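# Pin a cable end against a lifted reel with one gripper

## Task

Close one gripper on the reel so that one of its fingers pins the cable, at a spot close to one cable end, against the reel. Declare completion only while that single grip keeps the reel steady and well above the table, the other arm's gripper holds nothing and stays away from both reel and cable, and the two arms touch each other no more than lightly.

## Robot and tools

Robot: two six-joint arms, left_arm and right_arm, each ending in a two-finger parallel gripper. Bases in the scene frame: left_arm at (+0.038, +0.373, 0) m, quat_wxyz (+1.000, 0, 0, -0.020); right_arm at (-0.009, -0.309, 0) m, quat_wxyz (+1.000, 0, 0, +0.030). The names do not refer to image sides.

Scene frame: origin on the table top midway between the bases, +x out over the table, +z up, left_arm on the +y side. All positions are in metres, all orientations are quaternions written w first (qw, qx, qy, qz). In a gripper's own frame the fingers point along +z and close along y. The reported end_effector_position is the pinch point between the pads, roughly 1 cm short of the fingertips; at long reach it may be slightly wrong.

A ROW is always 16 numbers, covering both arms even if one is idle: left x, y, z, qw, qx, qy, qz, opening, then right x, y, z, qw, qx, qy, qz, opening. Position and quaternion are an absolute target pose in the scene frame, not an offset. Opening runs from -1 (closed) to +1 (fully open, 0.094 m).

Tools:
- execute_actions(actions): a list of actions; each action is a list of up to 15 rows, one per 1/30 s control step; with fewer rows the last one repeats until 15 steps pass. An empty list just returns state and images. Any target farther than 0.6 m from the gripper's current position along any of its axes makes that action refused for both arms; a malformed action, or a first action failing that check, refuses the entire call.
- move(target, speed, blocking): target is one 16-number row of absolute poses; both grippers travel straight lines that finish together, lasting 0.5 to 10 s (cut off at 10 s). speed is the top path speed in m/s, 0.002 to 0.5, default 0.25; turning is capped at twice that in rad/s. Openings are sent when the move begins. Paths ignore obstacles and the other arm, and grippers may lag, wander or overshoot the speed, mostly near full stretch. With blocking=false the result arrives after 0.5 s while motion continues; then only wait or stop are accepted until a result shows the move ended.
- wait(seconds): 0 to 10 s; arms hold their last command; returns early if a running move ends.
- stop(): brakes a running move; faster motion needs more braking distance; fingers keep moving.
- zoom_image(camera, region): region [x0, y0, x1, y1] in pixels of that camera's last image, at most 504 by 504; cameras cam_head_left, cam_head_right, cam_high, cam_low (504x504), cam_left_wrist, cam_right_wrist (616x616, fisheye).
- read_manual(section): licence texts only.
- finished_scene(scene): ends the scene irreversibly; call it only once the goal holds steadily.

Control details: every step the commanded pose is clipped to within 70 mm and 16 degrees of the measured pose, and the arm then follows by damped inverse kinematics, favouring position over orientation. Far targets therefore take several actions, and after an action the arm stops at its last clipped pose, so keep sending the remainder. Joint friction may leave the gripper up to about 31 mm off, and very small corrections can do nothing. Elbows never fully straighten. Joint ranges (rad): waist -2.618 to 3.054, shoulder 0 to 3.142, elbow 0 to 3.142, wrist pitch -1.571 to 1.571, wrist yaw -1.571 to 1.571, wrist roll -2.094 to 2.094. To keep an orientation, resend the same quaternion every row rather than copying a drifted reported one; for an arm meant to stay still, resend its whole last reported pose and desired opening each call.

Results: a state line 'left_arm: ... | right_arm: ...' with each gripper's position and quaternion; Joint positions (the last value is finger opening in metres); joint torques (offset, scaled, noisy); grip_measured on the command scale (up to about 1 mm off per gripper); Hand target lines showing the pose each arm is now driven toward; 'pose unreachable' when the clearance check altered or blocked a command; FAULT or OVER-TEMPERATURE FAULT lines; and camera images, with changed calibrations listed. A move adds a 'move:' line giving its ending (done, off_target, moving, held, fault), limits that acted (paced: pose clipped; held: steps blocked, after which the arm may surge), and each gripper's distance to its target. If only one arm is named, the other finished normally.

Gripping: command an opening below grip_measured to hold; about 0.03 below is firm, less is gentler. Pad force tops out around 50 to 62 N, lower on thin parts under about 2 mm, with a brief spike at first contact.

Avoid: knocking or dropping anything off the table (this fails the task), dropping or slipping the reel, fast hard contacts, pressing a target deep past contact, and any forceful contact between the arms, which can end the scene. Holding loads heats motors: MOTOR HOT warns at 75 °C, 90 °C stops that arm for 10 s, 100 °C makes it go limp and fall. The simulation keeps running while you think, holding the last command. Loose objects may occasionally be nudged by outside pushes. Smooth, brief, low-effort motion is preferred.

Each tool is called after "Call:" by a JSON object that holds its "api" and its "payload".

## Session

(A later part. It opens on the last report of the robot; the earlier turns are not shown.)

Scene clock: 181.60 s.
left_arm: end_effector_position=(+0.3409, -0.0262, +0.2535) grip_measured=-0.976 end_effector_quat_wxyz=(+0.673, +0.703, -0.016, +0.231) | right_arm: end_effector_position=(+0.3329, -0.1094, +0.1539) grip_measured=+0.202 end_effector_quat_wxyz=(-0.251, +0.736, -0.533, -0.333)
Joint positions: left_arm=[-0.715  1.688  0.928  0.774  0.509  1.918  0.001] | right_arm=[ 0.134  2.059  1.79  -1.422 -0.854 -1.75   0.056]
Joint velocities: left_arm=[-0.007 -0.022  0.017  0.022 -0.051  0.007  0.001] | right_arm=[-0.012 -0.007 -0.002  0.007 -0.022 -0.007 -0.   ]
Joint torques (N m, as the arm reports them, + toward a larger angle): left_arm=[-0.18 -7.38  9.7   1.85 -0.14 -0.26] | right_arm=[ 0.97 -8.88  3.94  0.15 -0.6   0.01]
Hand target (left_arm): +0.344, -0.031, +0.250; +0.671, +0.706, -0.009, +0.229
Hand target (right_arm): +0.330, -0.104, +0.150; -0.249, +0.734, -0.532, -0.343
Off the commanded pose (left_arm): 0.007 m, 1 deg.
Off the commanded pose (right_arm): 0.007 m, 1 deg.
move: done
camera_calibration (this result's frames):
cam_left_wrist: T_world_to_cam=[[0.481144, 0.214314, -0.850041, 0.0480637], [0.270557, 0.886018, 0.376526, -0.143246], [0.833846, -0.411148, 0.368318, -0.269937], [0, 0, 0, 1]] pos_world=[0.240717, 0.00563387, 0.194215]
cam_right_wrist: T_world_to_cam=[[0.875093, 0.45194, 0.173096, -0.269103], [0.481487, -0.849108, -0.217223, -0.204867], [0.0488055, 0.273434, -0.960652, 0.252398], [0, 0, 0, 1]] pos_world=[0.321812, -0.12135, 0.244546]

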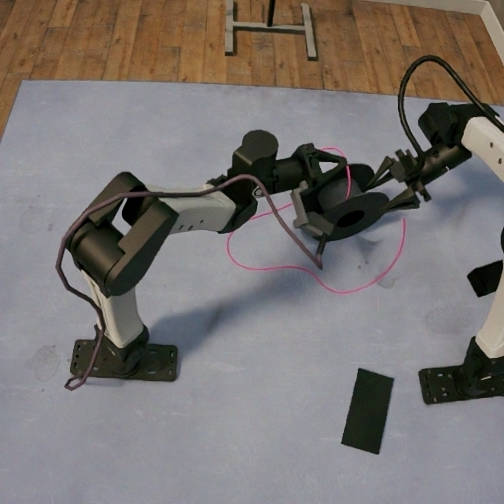

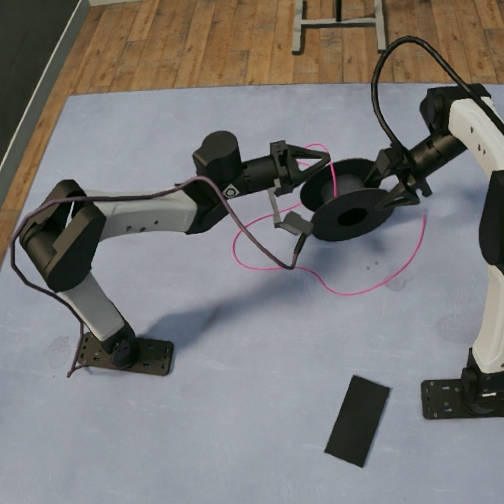

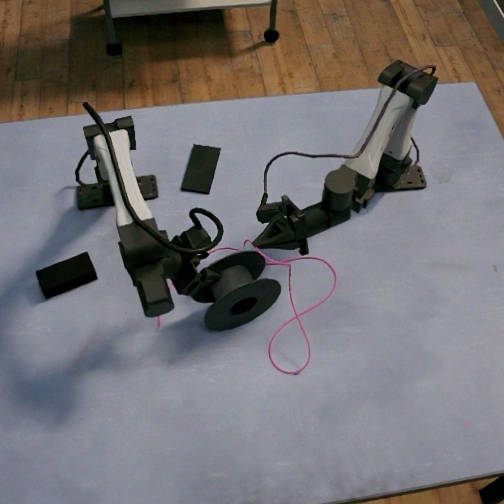

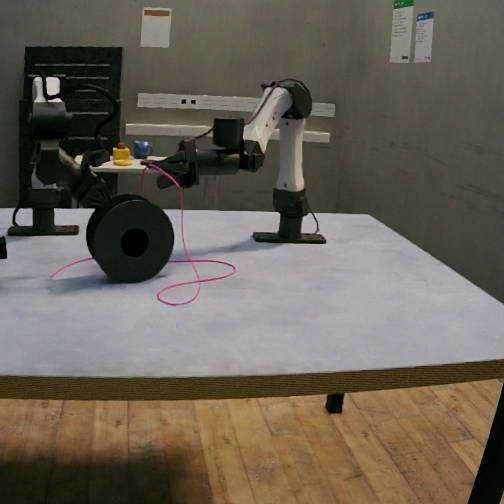

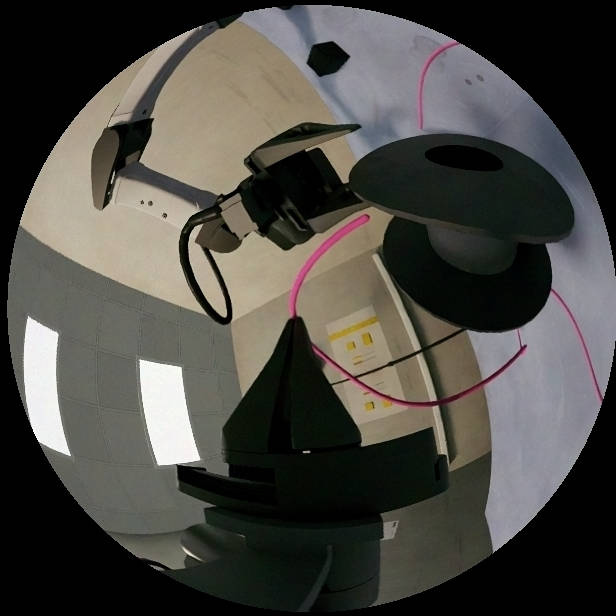

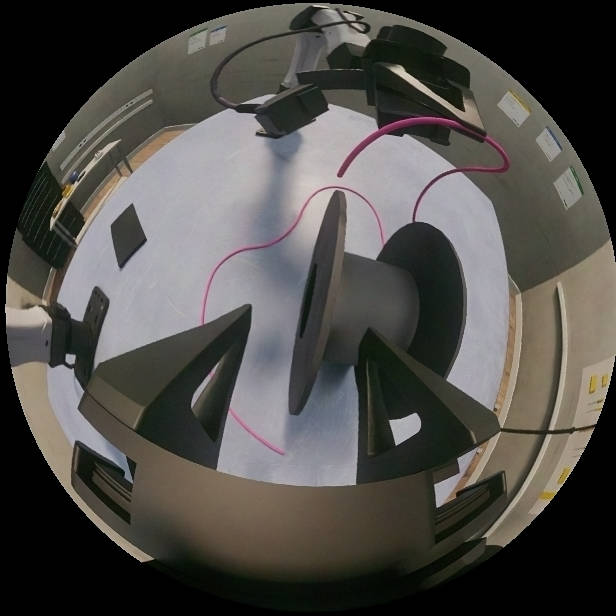

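Call:
{"api": "move", "payload": {"target": [0.335,-0.045,0.235,0.669,0.707,-0.011,0.23,-1,0.322,-0.078,0.128,0.248,-0.733,0.532,0.342,0.2], "speed": 0.04}}

Call:
{"api": "zoom_image", "payload": {"camera": "cam_head_right", "region": [260,100,460,280]}}

Call:
{"api": "zoom_image", "payload": {"camera": "cam_low", "region": [40,110,240,290]}}

Scene clock: 196.83 s.
left_arm: end_effector_position=(+0.3342, -0.0412, +0.2440) grip_measured=-0.976 end_effector_quat_wxyz=(+0.674, +0.701, -0.015, +0.233) | right_arm: end_effector_position=(+0.3266, -0.0823, +0.1250) grip_measured=+0.202 end_effector_quat_wxyz=(-0.244, +0.733, -0.537, -0.339)
Joint positions: left_arm=[-0.761  1.729  0.928  0.819  0.459  1.918  0.001] | right_arm=[ 0.206  2.059  1.676 -1.244 -0.861 -1.637  0.056]
Joint velocities: left_arm=[-0.012 -0.002  0.002 -0.066 -0.022 -0.051 -0.   ] | right_arm=[ 0.007  0.017 -0.012 -0.051  0.037 -0.037  0.001]
Joint torques (N m, as the arm reports them, + toward a larger angle): left_arm=[-0.37 -7.68  8.5   1.91 -0.14 -0.18] | right_arm=[  1.1  -10.37   4.04   0.21  -0.63  -0.07]
Hand target (left_arm): +0.335, -0.045, +0.235; +0.669, +0.707, -0.011, +0.230
Hand target (right_arm): +0.322, -0.078, +0.128; -0.249, +0.733, -0.532, -0.343
Off the commanded pose (left_arm): 0.010 m, 1 deg.
Off the commanded pose (right_arm): 0.007 m, 1 deg.
move: done
camera_calibration (this result's frames):
cam_left_wrist: T_world_to_cam=[[0.482094, 0.213069, -0.849816, 0.0460186], [0.266404, 0.888397, 0.373872, -0.122415], [0.834634, -0.406636, 0.371529, -0.267895], [0, 0, 0, 1]] pos_world=[0.23402, -0.00998753, 0.184405]
cam_right_wrist: T_world_to_cam=[[0.879529, 0.45084, 0.152223, -0.269766], [0.474962, -0.851246, -0.223139, -0.182385], [0.0289793, 0.268557, -0.962828, 0.223829], [0, 0, 0, 1]] pos_world=[0.317407, -0.0937439, 0.215876]

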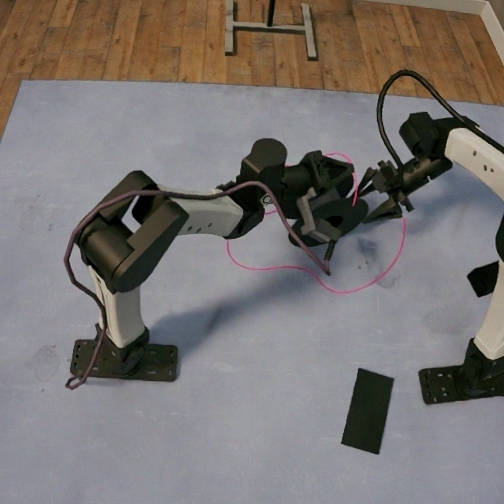

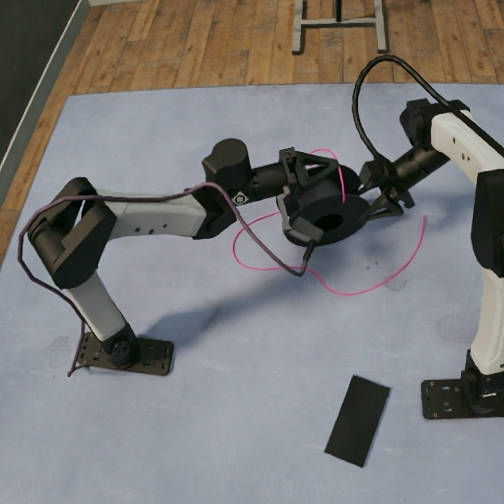

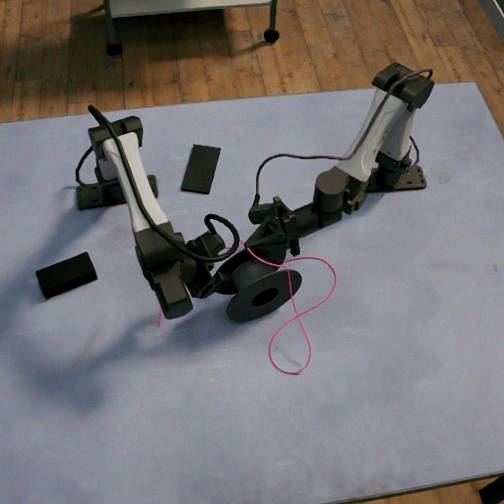

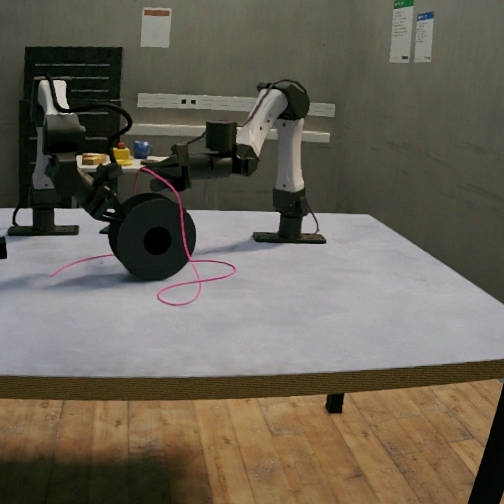

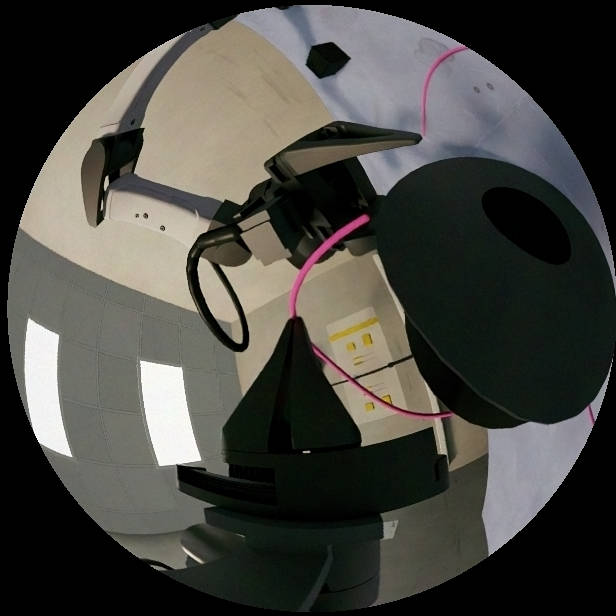

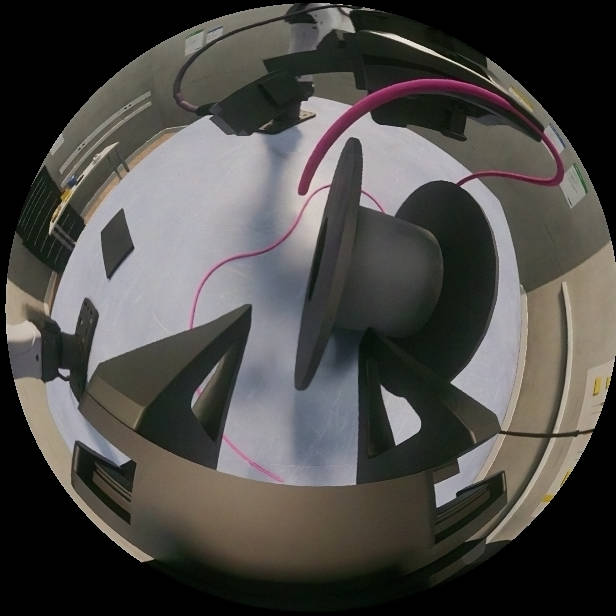

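Region (260, 100, 460, 280) of cam_head_right's 504x504 image, scaled by 2.520, with more detail than that image has; it fills the top 454 rows of this view, and the rest is white.

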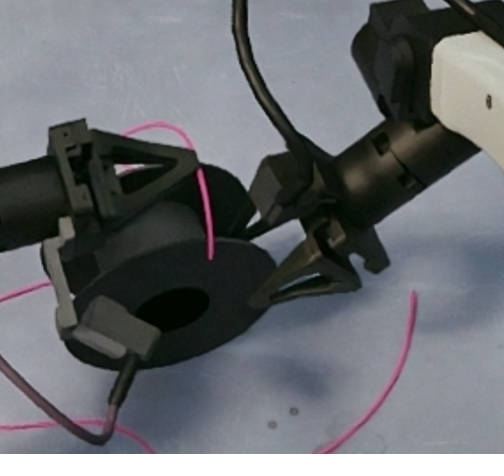

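Region (40, 110, 240, 290) of cam_low's 504x504 image, scaled by 2.520, with more detail than that image has; it fills the top 454 rows of this view, and the rest is white.

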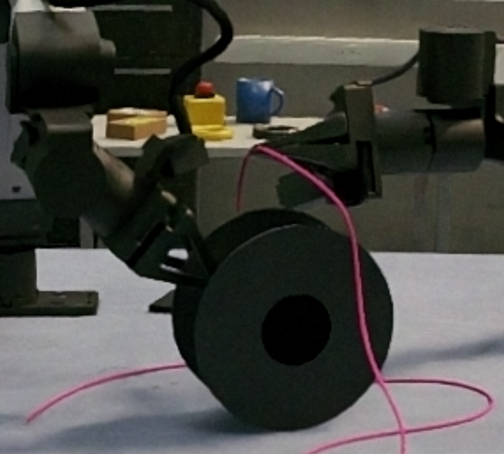

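Call:
{"api": "move", "payload": {"target": [0.335,-0.045,0.195,0.669,0.707,-0.011,0.23,-1,0.322,-0.078,0.16,0.248,-0.733,0.532,0.342,0.2], "speed": 0.04}}

Call:
{"api": "zoom_image", "payload": {"camera": "cam_head_right", "region": [260,100,460,280]}}

Call:
{"api": "zoom_image", "payload": {"camera": "cam_low", "region": [40,110,240,290]}}

Scene clock: 207.20 s.
left_arm: end_effector_position=(+0.3379, -0.0445, +0.2146) grip_measured=-0.976 end_effector_quat_wxyz=(+0.679, +0.693, -0.018, +0.240) | right_arm: end_effector_position=(+0.3222, -0.0835, +0.1450) grip_measured=+0.202 end_effector_quat_wxyz=(-0.235, +0.729, -0.541, -0.346)
Joint positions: left_arm=[-0.761  1.832  0.886  0.989  0.456  1.918  0.001] | right_arm=[ 0.206  2.05   1.741 -1.343 -0.861 -1.636  0.056]
Joint velocities: left_arm=[ 0.002  0.002  0.012 -0.022 -0.037 -0.022 -0.   ] | right_arm=[ 0.007 -0.012  0.002  0.022 -0.022  0.022  0.001]
Joint torques (N m, as the arm reports them, + toward a larger angle): left_arm=[-0.31 -8.04  5.84  1.92 -0.11 -0.16] | right_arm=[  0.98 -10.62   7.07   0.04  -0.6   -0.02]
Hand target (left_arm): +0.335, -0.045, +0.195; +0.669, +0.707, -0.011, +0.230
Hand target (right_arm): +0.322, -0.078, +0.160; -0.248, +0.733, -0.532, -0.342
Off the commanded pose (left_arm): 0.020 m, 2 deg.
Off the commanded pose (right_arm): 0.016 m, 2 deg.
move: off_target (left_arm, right_arm)
camera_calibration (this result's frames):
cam_left_wrist: T_world_to_cam=[[0.496215, 0.199066, -0.84507, 0.0135567], [0.258024, 0.895566, 0.36247, -0.103857], [0.828972, -0.397911, 0.393029, -0.263783], [0, 0, 0, 1]] pos_world=[0.238739, -0.0146497, 0.152776]
cam_right_wrist: T_world_to_cam=[[0.883425, 0.450913, 0.127431, -0.266021], [0.468541, -0.853247, -0.228995, -0.174081], [0.00547324, 0.262006, -0.965051, 0.250929], [0, 0, 0, 1]] pos_world=[0.3152, -0.0943267, 0.236194]

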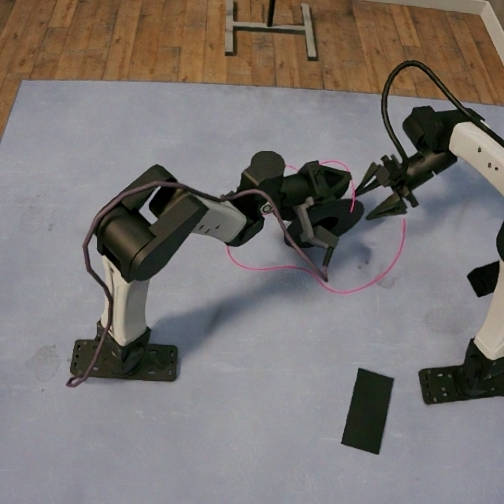

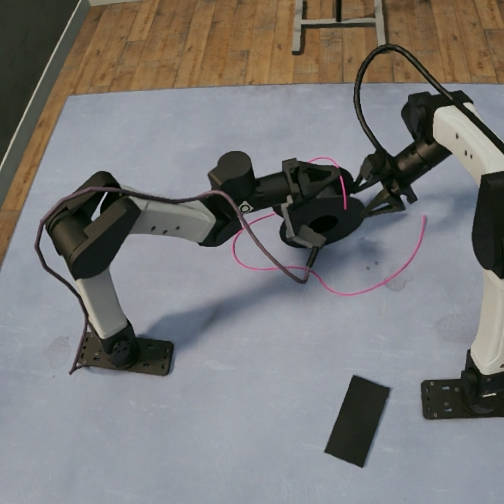

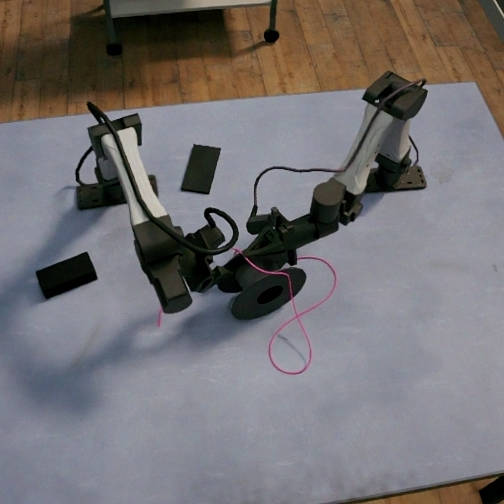

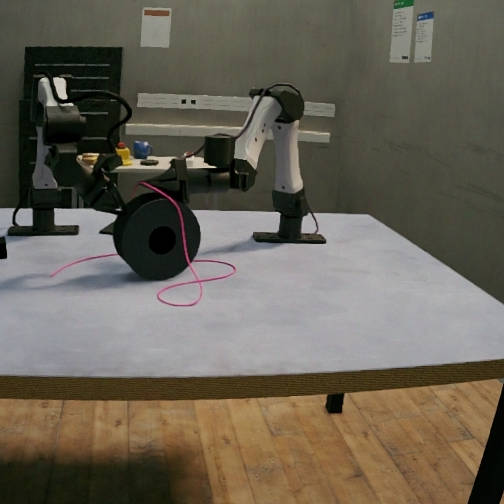

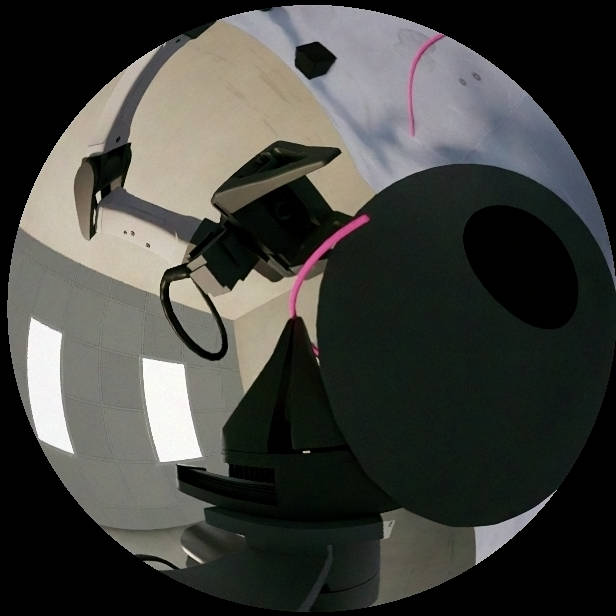

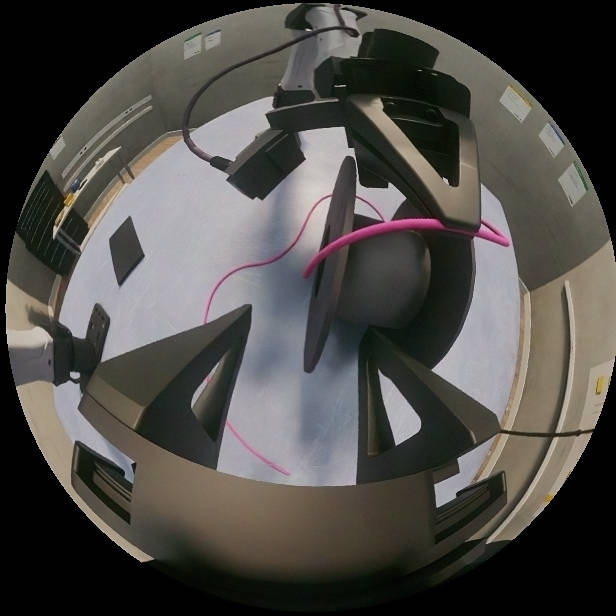

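Region (260, 100, 460, 280) of cam_head_right's 504x504 image, scaled by 2.520, with more detail than that image has; it fills the top 454 rows of this view, and the rest is white.

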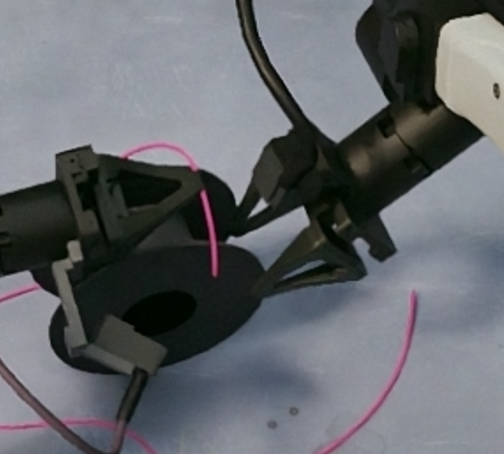

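Region (40, 110, 240, 290) of cam_low's 504x504 image, scaled by 2.520, with more detail than that image has; it fills the top 454 rows of this view, and the rest is white.

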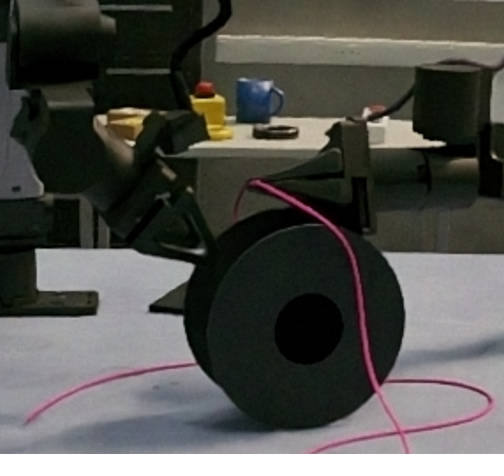

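Call:
{"api": "move", "payload": {"target": [0.33,-0.045,0.183,0.669,0.707,-0.011,0.23,-1,0.31,-0.04,0.158,0.248,-0.733,0.532,0.342,0.2], "speed": 0.03}}

Call:
{"api": "zoom_image", "payload": {"camera": "cam_head_right", "region": [260,100,460,280]}}

Scene clock: 217.17 s.
left_arm: end_effector_position=(+0.3355, -0.0425, +0.2141) grip_measured=-0.976 end_effector_quat_wxyz=(+0.687, +0.681, -0.020, +0.252) | right_arm: end_effector_position=(+0.3150, -0.0435, +0.1533) grip_measured=+0.202 end_effector_quat_wxyz=(-0.243, +0.732, -0.538, -0.340)
Joint positions: left_arm=[-0.766  1.847  0.859  1.067  0.442  1.918  0.001] | right_arm=[ 0.31   2.019  1.729 -1.22  -0.861 -1.476  0.056]
Joint velocities: left_arm=[ 0.007  0.002  0.002 -0.007 -0.037 -0.066  0.   ] | right_arm=[ 0.007 -0.022 -0.002 -0.037 -0.051  0.051 -0.   ]
Joint torques (N m, as the arm reports them, + toward a larger angle): left_arm=[-0.61 -7.35  5.22  1.72 -0.09 -0.16] | right_arm=[  1.18 -10.69   4.3    0.47  -0.61  -0.02]
Hand target (left_arm): +0.330, -0.044, +0.184; +0.669, +0.707, -0.011, +0.230
Hand target (right_arm): +0.310, -0.039, +0.159; -0.249, +0.733, -0.532, -0.343
Off the commanded pose (left_arm): 0.032 m, 5 deg.
Off the commanded pose (right_arm): 0.008 m, 1 deg.
move: off_target (left_arm)
camera_calibration (this result's frames):
cam_left_wrist: T_world_to_cam=[[0.515275, 0.181192, -0.837652, 0.0051629], [0.240682, 0.907467, 0.344348, -0.0947187], [0.822535, -0.379042, 0.423985, -0.264458], [0, 0, 0, 1]] pos_world=[0.237663, -0.0152222, 0.149067]
cam_right_wrist: T_world_to_cam=[[0.88077, 0.45004, 0.147338, -0.281018], [0.472914, -0.851985, -0.224665, -0.136634], [0.0244212, 0.267556, -0.963233, 0.242466], [0, 0, 0, 1]] pos_world=[0.306207, -0.0548142, 0.244259]

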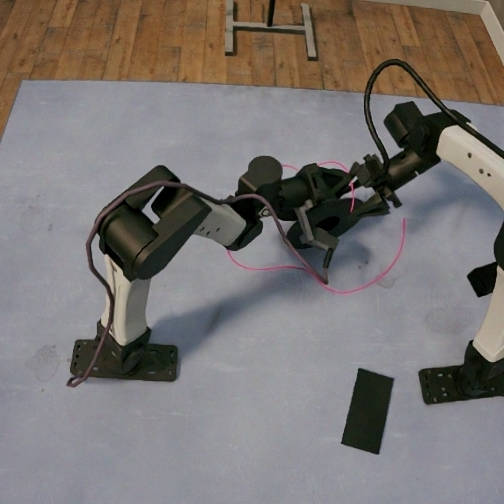

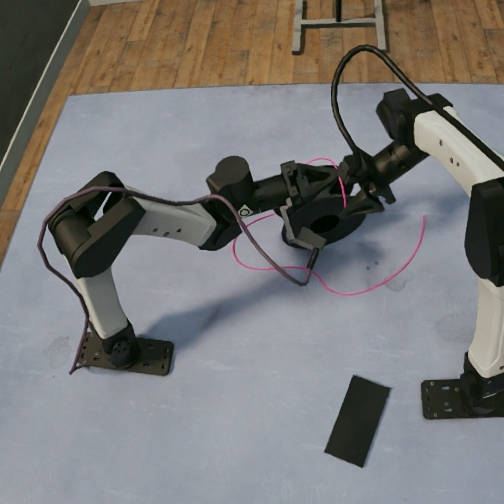

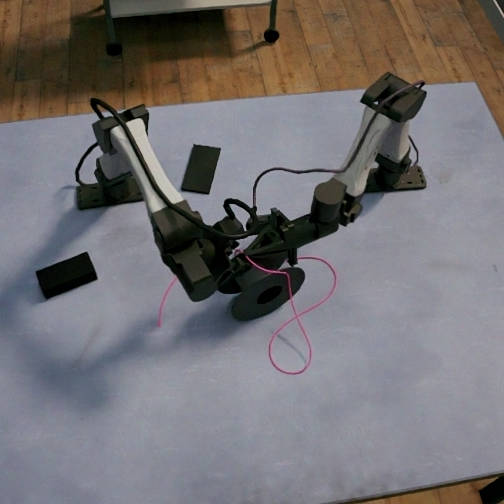

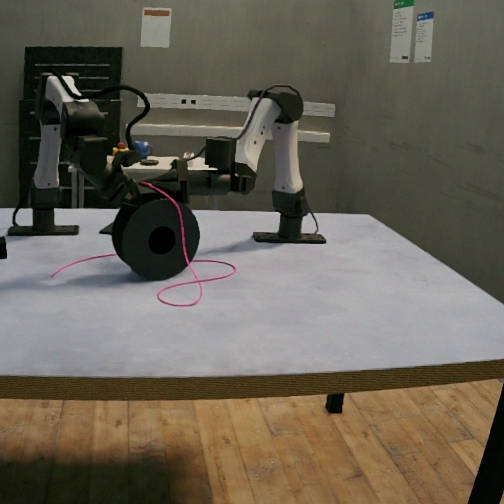

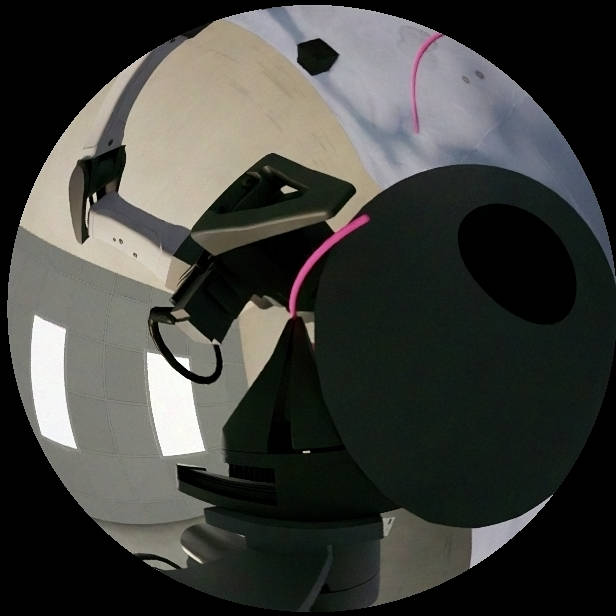

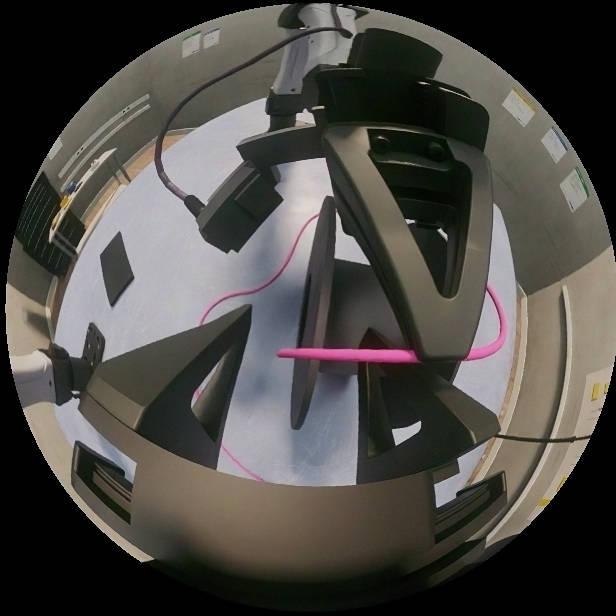

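Region (260, 100, 460, 280) of cam_head_right's 504x504 image, scaled by 2.520, with more detail than that image has; it fills the top 454 rows of this view, and the rest is white.

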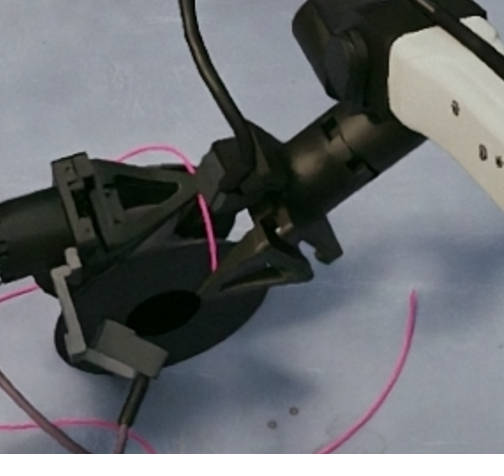

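Call:
{"api": "move", "payload": {"target": [0.332,-0.048,0.182,0.596,0.777,-0.012,0.205,-1,0.31,-0.04,0.158,0.248,-0.733,0.532,0.342,0.2], "speed": 0.06}}

Call:
{"api": "zoom_image", "payload": {"camera": "cam_head_right", "region": [290,150,410,260]}}

Scene clock: 237.07 s.
left_arm: end_effector_position=(+0.3382, -0.0461, +0.1950) grip_measured=-0.976 end_effector_quat_wxyz=(+0.616, +0.757, -0.013, +0.218) | right_arm: end_effector_position=(+0.3168, -0.0460, +0.1499) grip_measured=+0.202 end_effector_quat_wxyz=(-0.237, +0.734, -0.544, -0.330)
Joint positions: left_arm=[-0.769  1.774  0.947  0.664  0.434  1.998  0.001] | right_arm=[ 0.31   2.019  1.729 -1.217 -0.834 -1.469  0.056]
Joint velocities: left_arm=[-0.017 -0.002  0.012 -0.051  0.095  0.007 -0.001] | right_arm=[-0.002  0.012 -0.007 -0.022 -0.007 -0.022  0.   ]
Joint torques (N m, as the arm reports them, + toward a larger angle): left_arm=[-0.82 -9.99  8.86  1.4  -0.05 -0.07] | right_arm=[  0.88 -10.55   4.49   0.45  -0.89  -0.1 ]
Hand target (left_arm): +0.333, -0.049, +0.183; +0.598, +0.775, -0.012, +0.203
Hand target (right_arm): +0.310, -0.040, +0.158; -0.248, +0.734, -0.532, -0.342
Off the commanded pose (left_arm): 0.015 m, 4 deg.
Off the commanded pose (right_arm): 0.012 m, 2 deg.
move: off_target (left_arm, right_arm)
camera_calibration (this result's frames):
cam_left_wrist: T_world_to_cam=[[0.438333, 0.349563, -0.828052, 0.0203026], [0.278256, 0.823238, 0.494826, -0.131431], [0.854657, -0.447309, 0.263584, -0.242637], [0, 0, 0, 1]] pos_world=[0.235044, -0.0074324, 0.145802]
cam_right_wrist: T_world_to_cam=[[0.882457, 0.448252, 0.14262, -0.280891], [0.469213, -0.860279, -0.1994, -0.143431], [0.0333121, 0.242881, -0.969484, 0.236814], [0, 0, 0, 1]] pos_world=[0.307285, -0.0549979, 0.241048]

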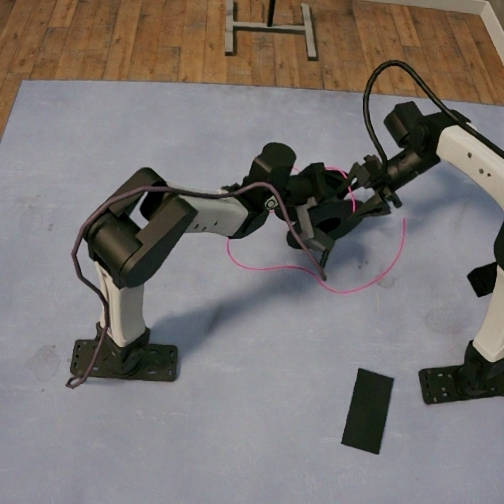

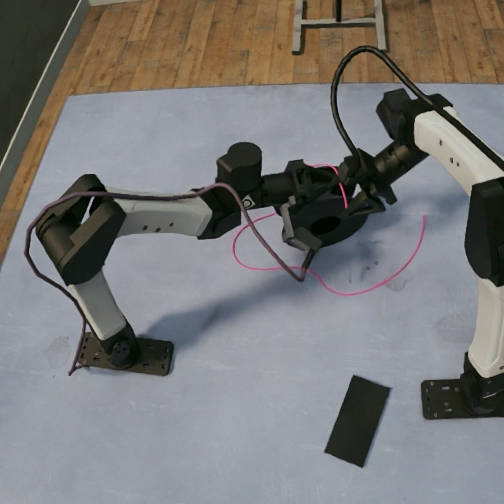

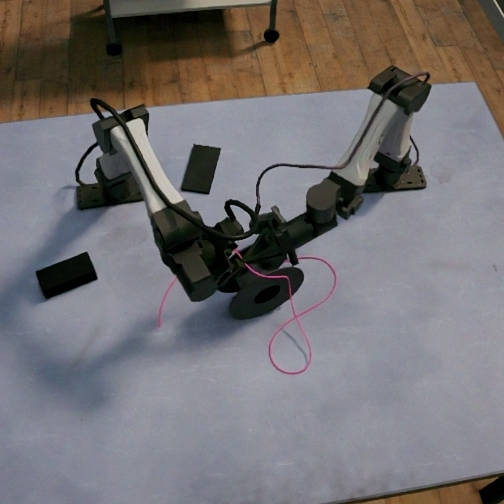

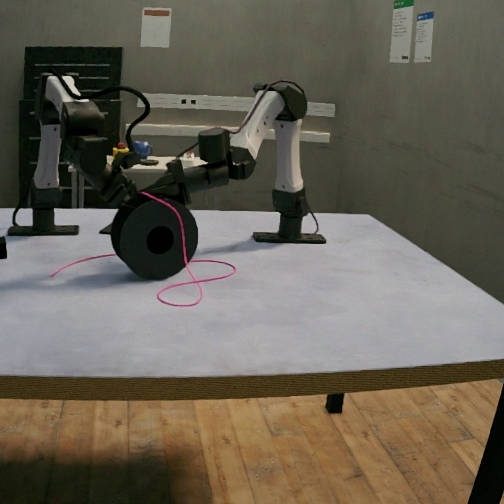

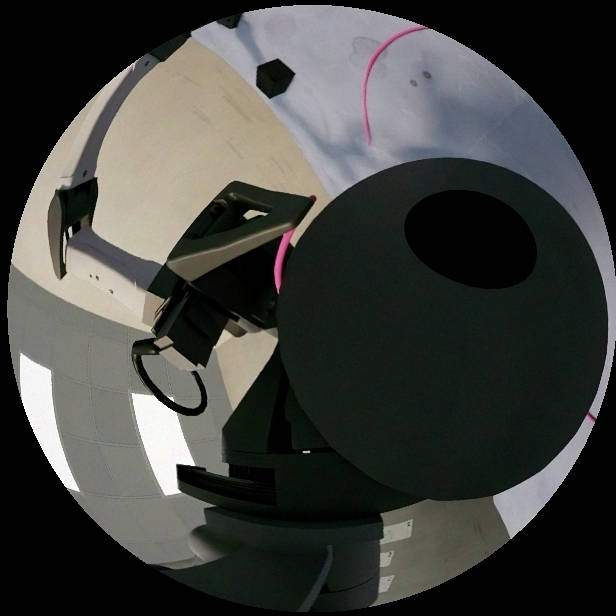

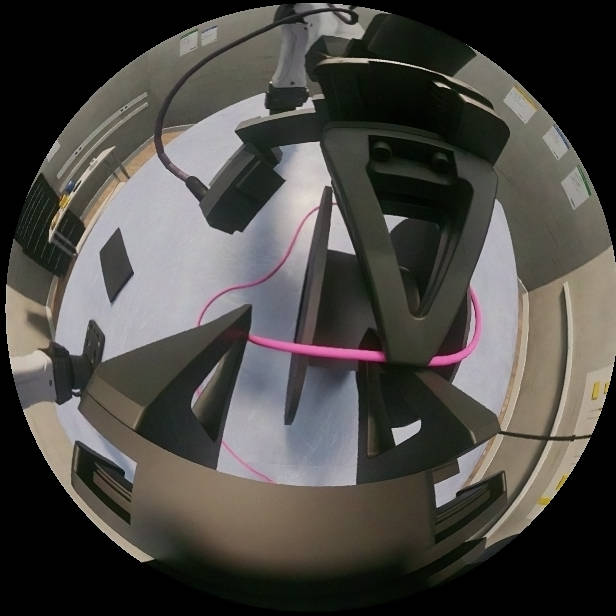

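Region (290, 150, 410, 260) of cam_head_right's 504x504 image, scaled by 4.200, with more detail than that image has; it fills the top 462 rows of this view, and the rest is white.

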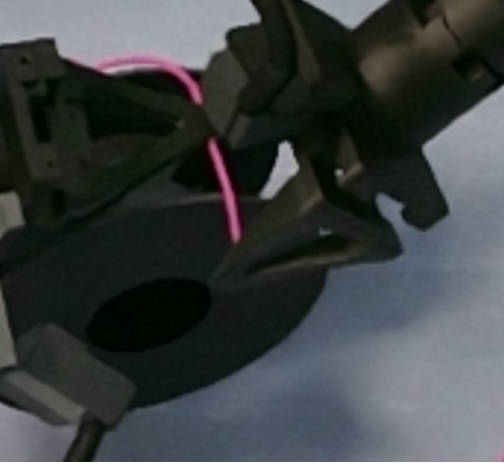

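Call:
{"api": "move", "payload": {"target": [0.335,-0.046,0.192,0.596,0.777,-0.012,0.205,-1,0.308,-0.033,0.145,0.248,-0.733,0.532,0.342,-0.5], "speed": 0.03}}

Call:
{"api": "zoom_image", "payload": {"camera": "cam_head_right", "region": [290,150,410,260]}}

Scene clock: 244.07 s.
left_arm: end_effector_position=(+0.3366, -0.0448, +0.1908) grip_measured=-0.976 end_effector_quat_wxyz=(+0.602, +0.772, -0.010, +0.206) | right_arm: end_effector_position=(+0.3147, -0.0422, +0.1386) grip_measured=-0.498 end_effector_quat_wxyz=(-0.237, +0.730, -0.546, -0.335)
Joint positions: left_arm=[-0.77   1.76   0.961  0.587  0.435  2.004  0.001] | right_arm=[ 0.318  2.019  1.679 -1.159 -0.844 -1.449  0.024]
Joint velocities: left_arm=[ 0.012 -0.007  0.002 -0.095 -0.066 -0.022 -0.001] | right_arm=[-0.012  0.002 -0.002 -0.051  0.037 -0.051  0.001]
Joint torques (N m, as the arm reports them, + toward a larger angle): left_arm=[ -0.18 -10.62   9.55   1.66   0.01  -0.03] | right_arm=[  1.77 -10.56   4.33   0.59  -0.78   0.  ]
Hand target (left_arm): +0.335, -0.046, +0.192; +0.596, +0.776, -0.012, +0.205
Hand target (right_arm): +0.308, -0.033, +0.145; -0.248, +0.734, -0.532, -0.343
Off the commanded pose (left_arm): 0.002 m, 1 deg.
Off the commanded pose (right_arm): 0.013 m, 2 deg.
move: off_target (right_arm)
camera_calibration (this result's frames):
cam_left_wrist: T_world_to_cam=[[0.415876, 0.379362, -0.826518, 0.0257616], [0.294231, 0.80383, 0.516996, -0.140419], [0.860509, -0.458193, 0.222673, -0.23431], [0, 0, 0, 1]] pos_world=[0.232228, -0.00425885, 0.146063]
cam_right_wrist: T_world_to_cam=[[0.886206, 0.442758, 0.136401, -0.279702], [0.462664, -0.861108, -0.210795, -0.137799], [0.0241252, 0.249916, -0.967967, 0.227979], [0, 0, 0, 1]] pos_world=[0.306128, -0.0517945, 0.22978]

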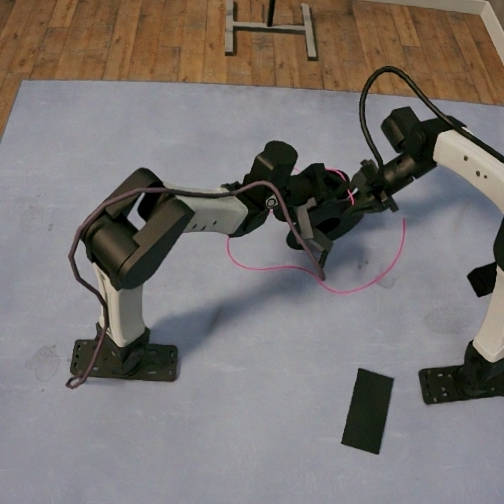

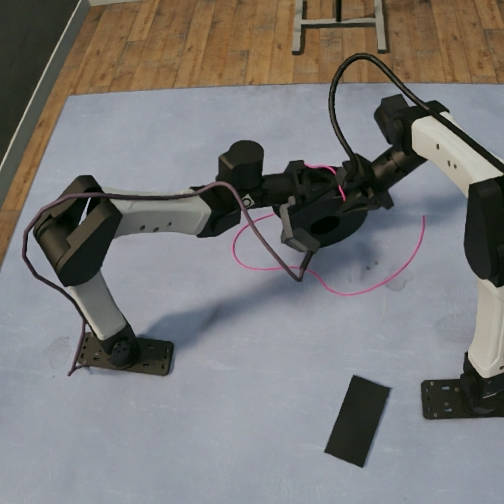

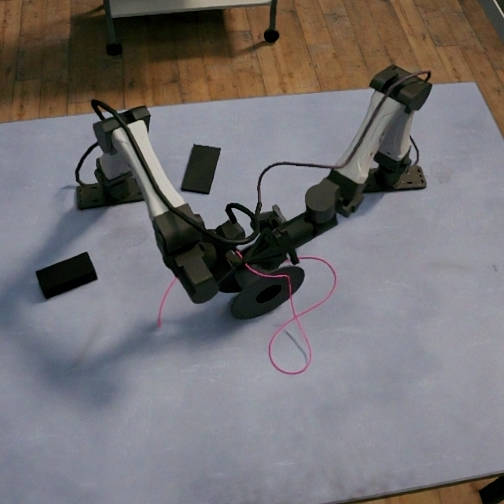

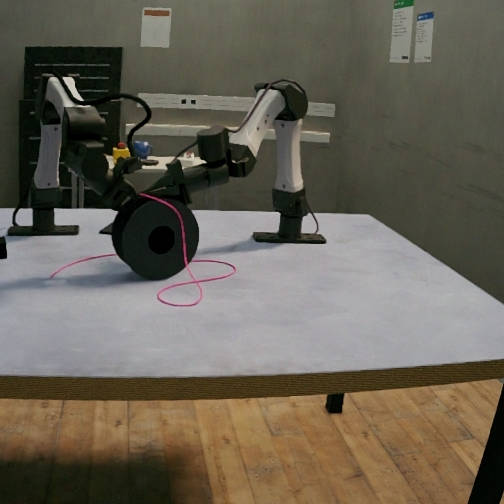

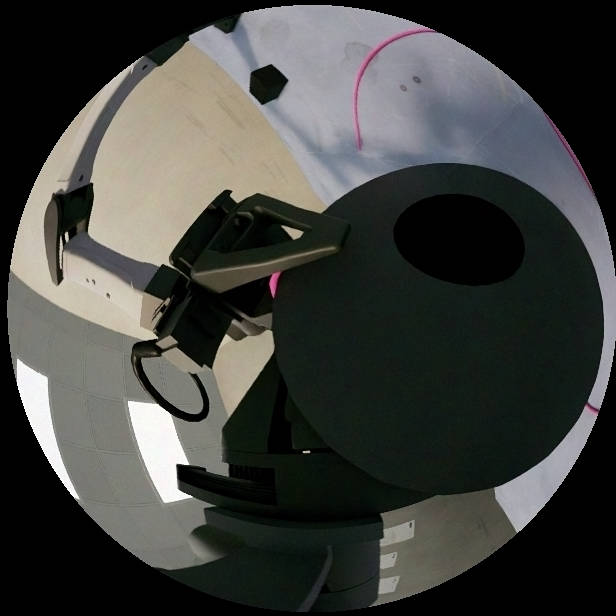

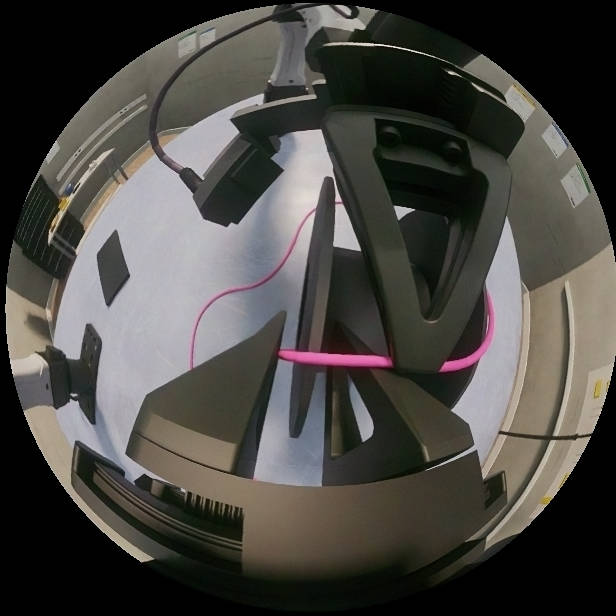

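Region (290, 150, 410, 260) of cam_head_right's 504x504 image, scaled by 4.200, with more detail than that image has; it fills the top 462 rows of this view, and the rest is white.

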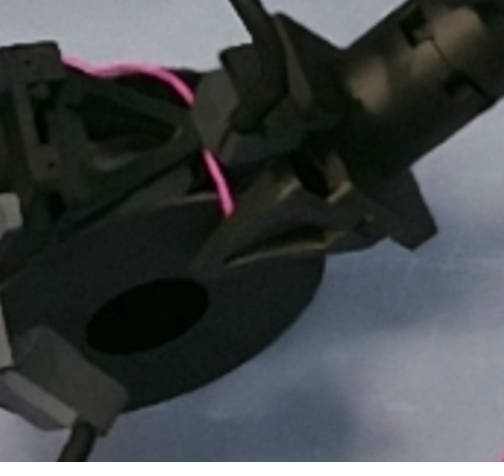

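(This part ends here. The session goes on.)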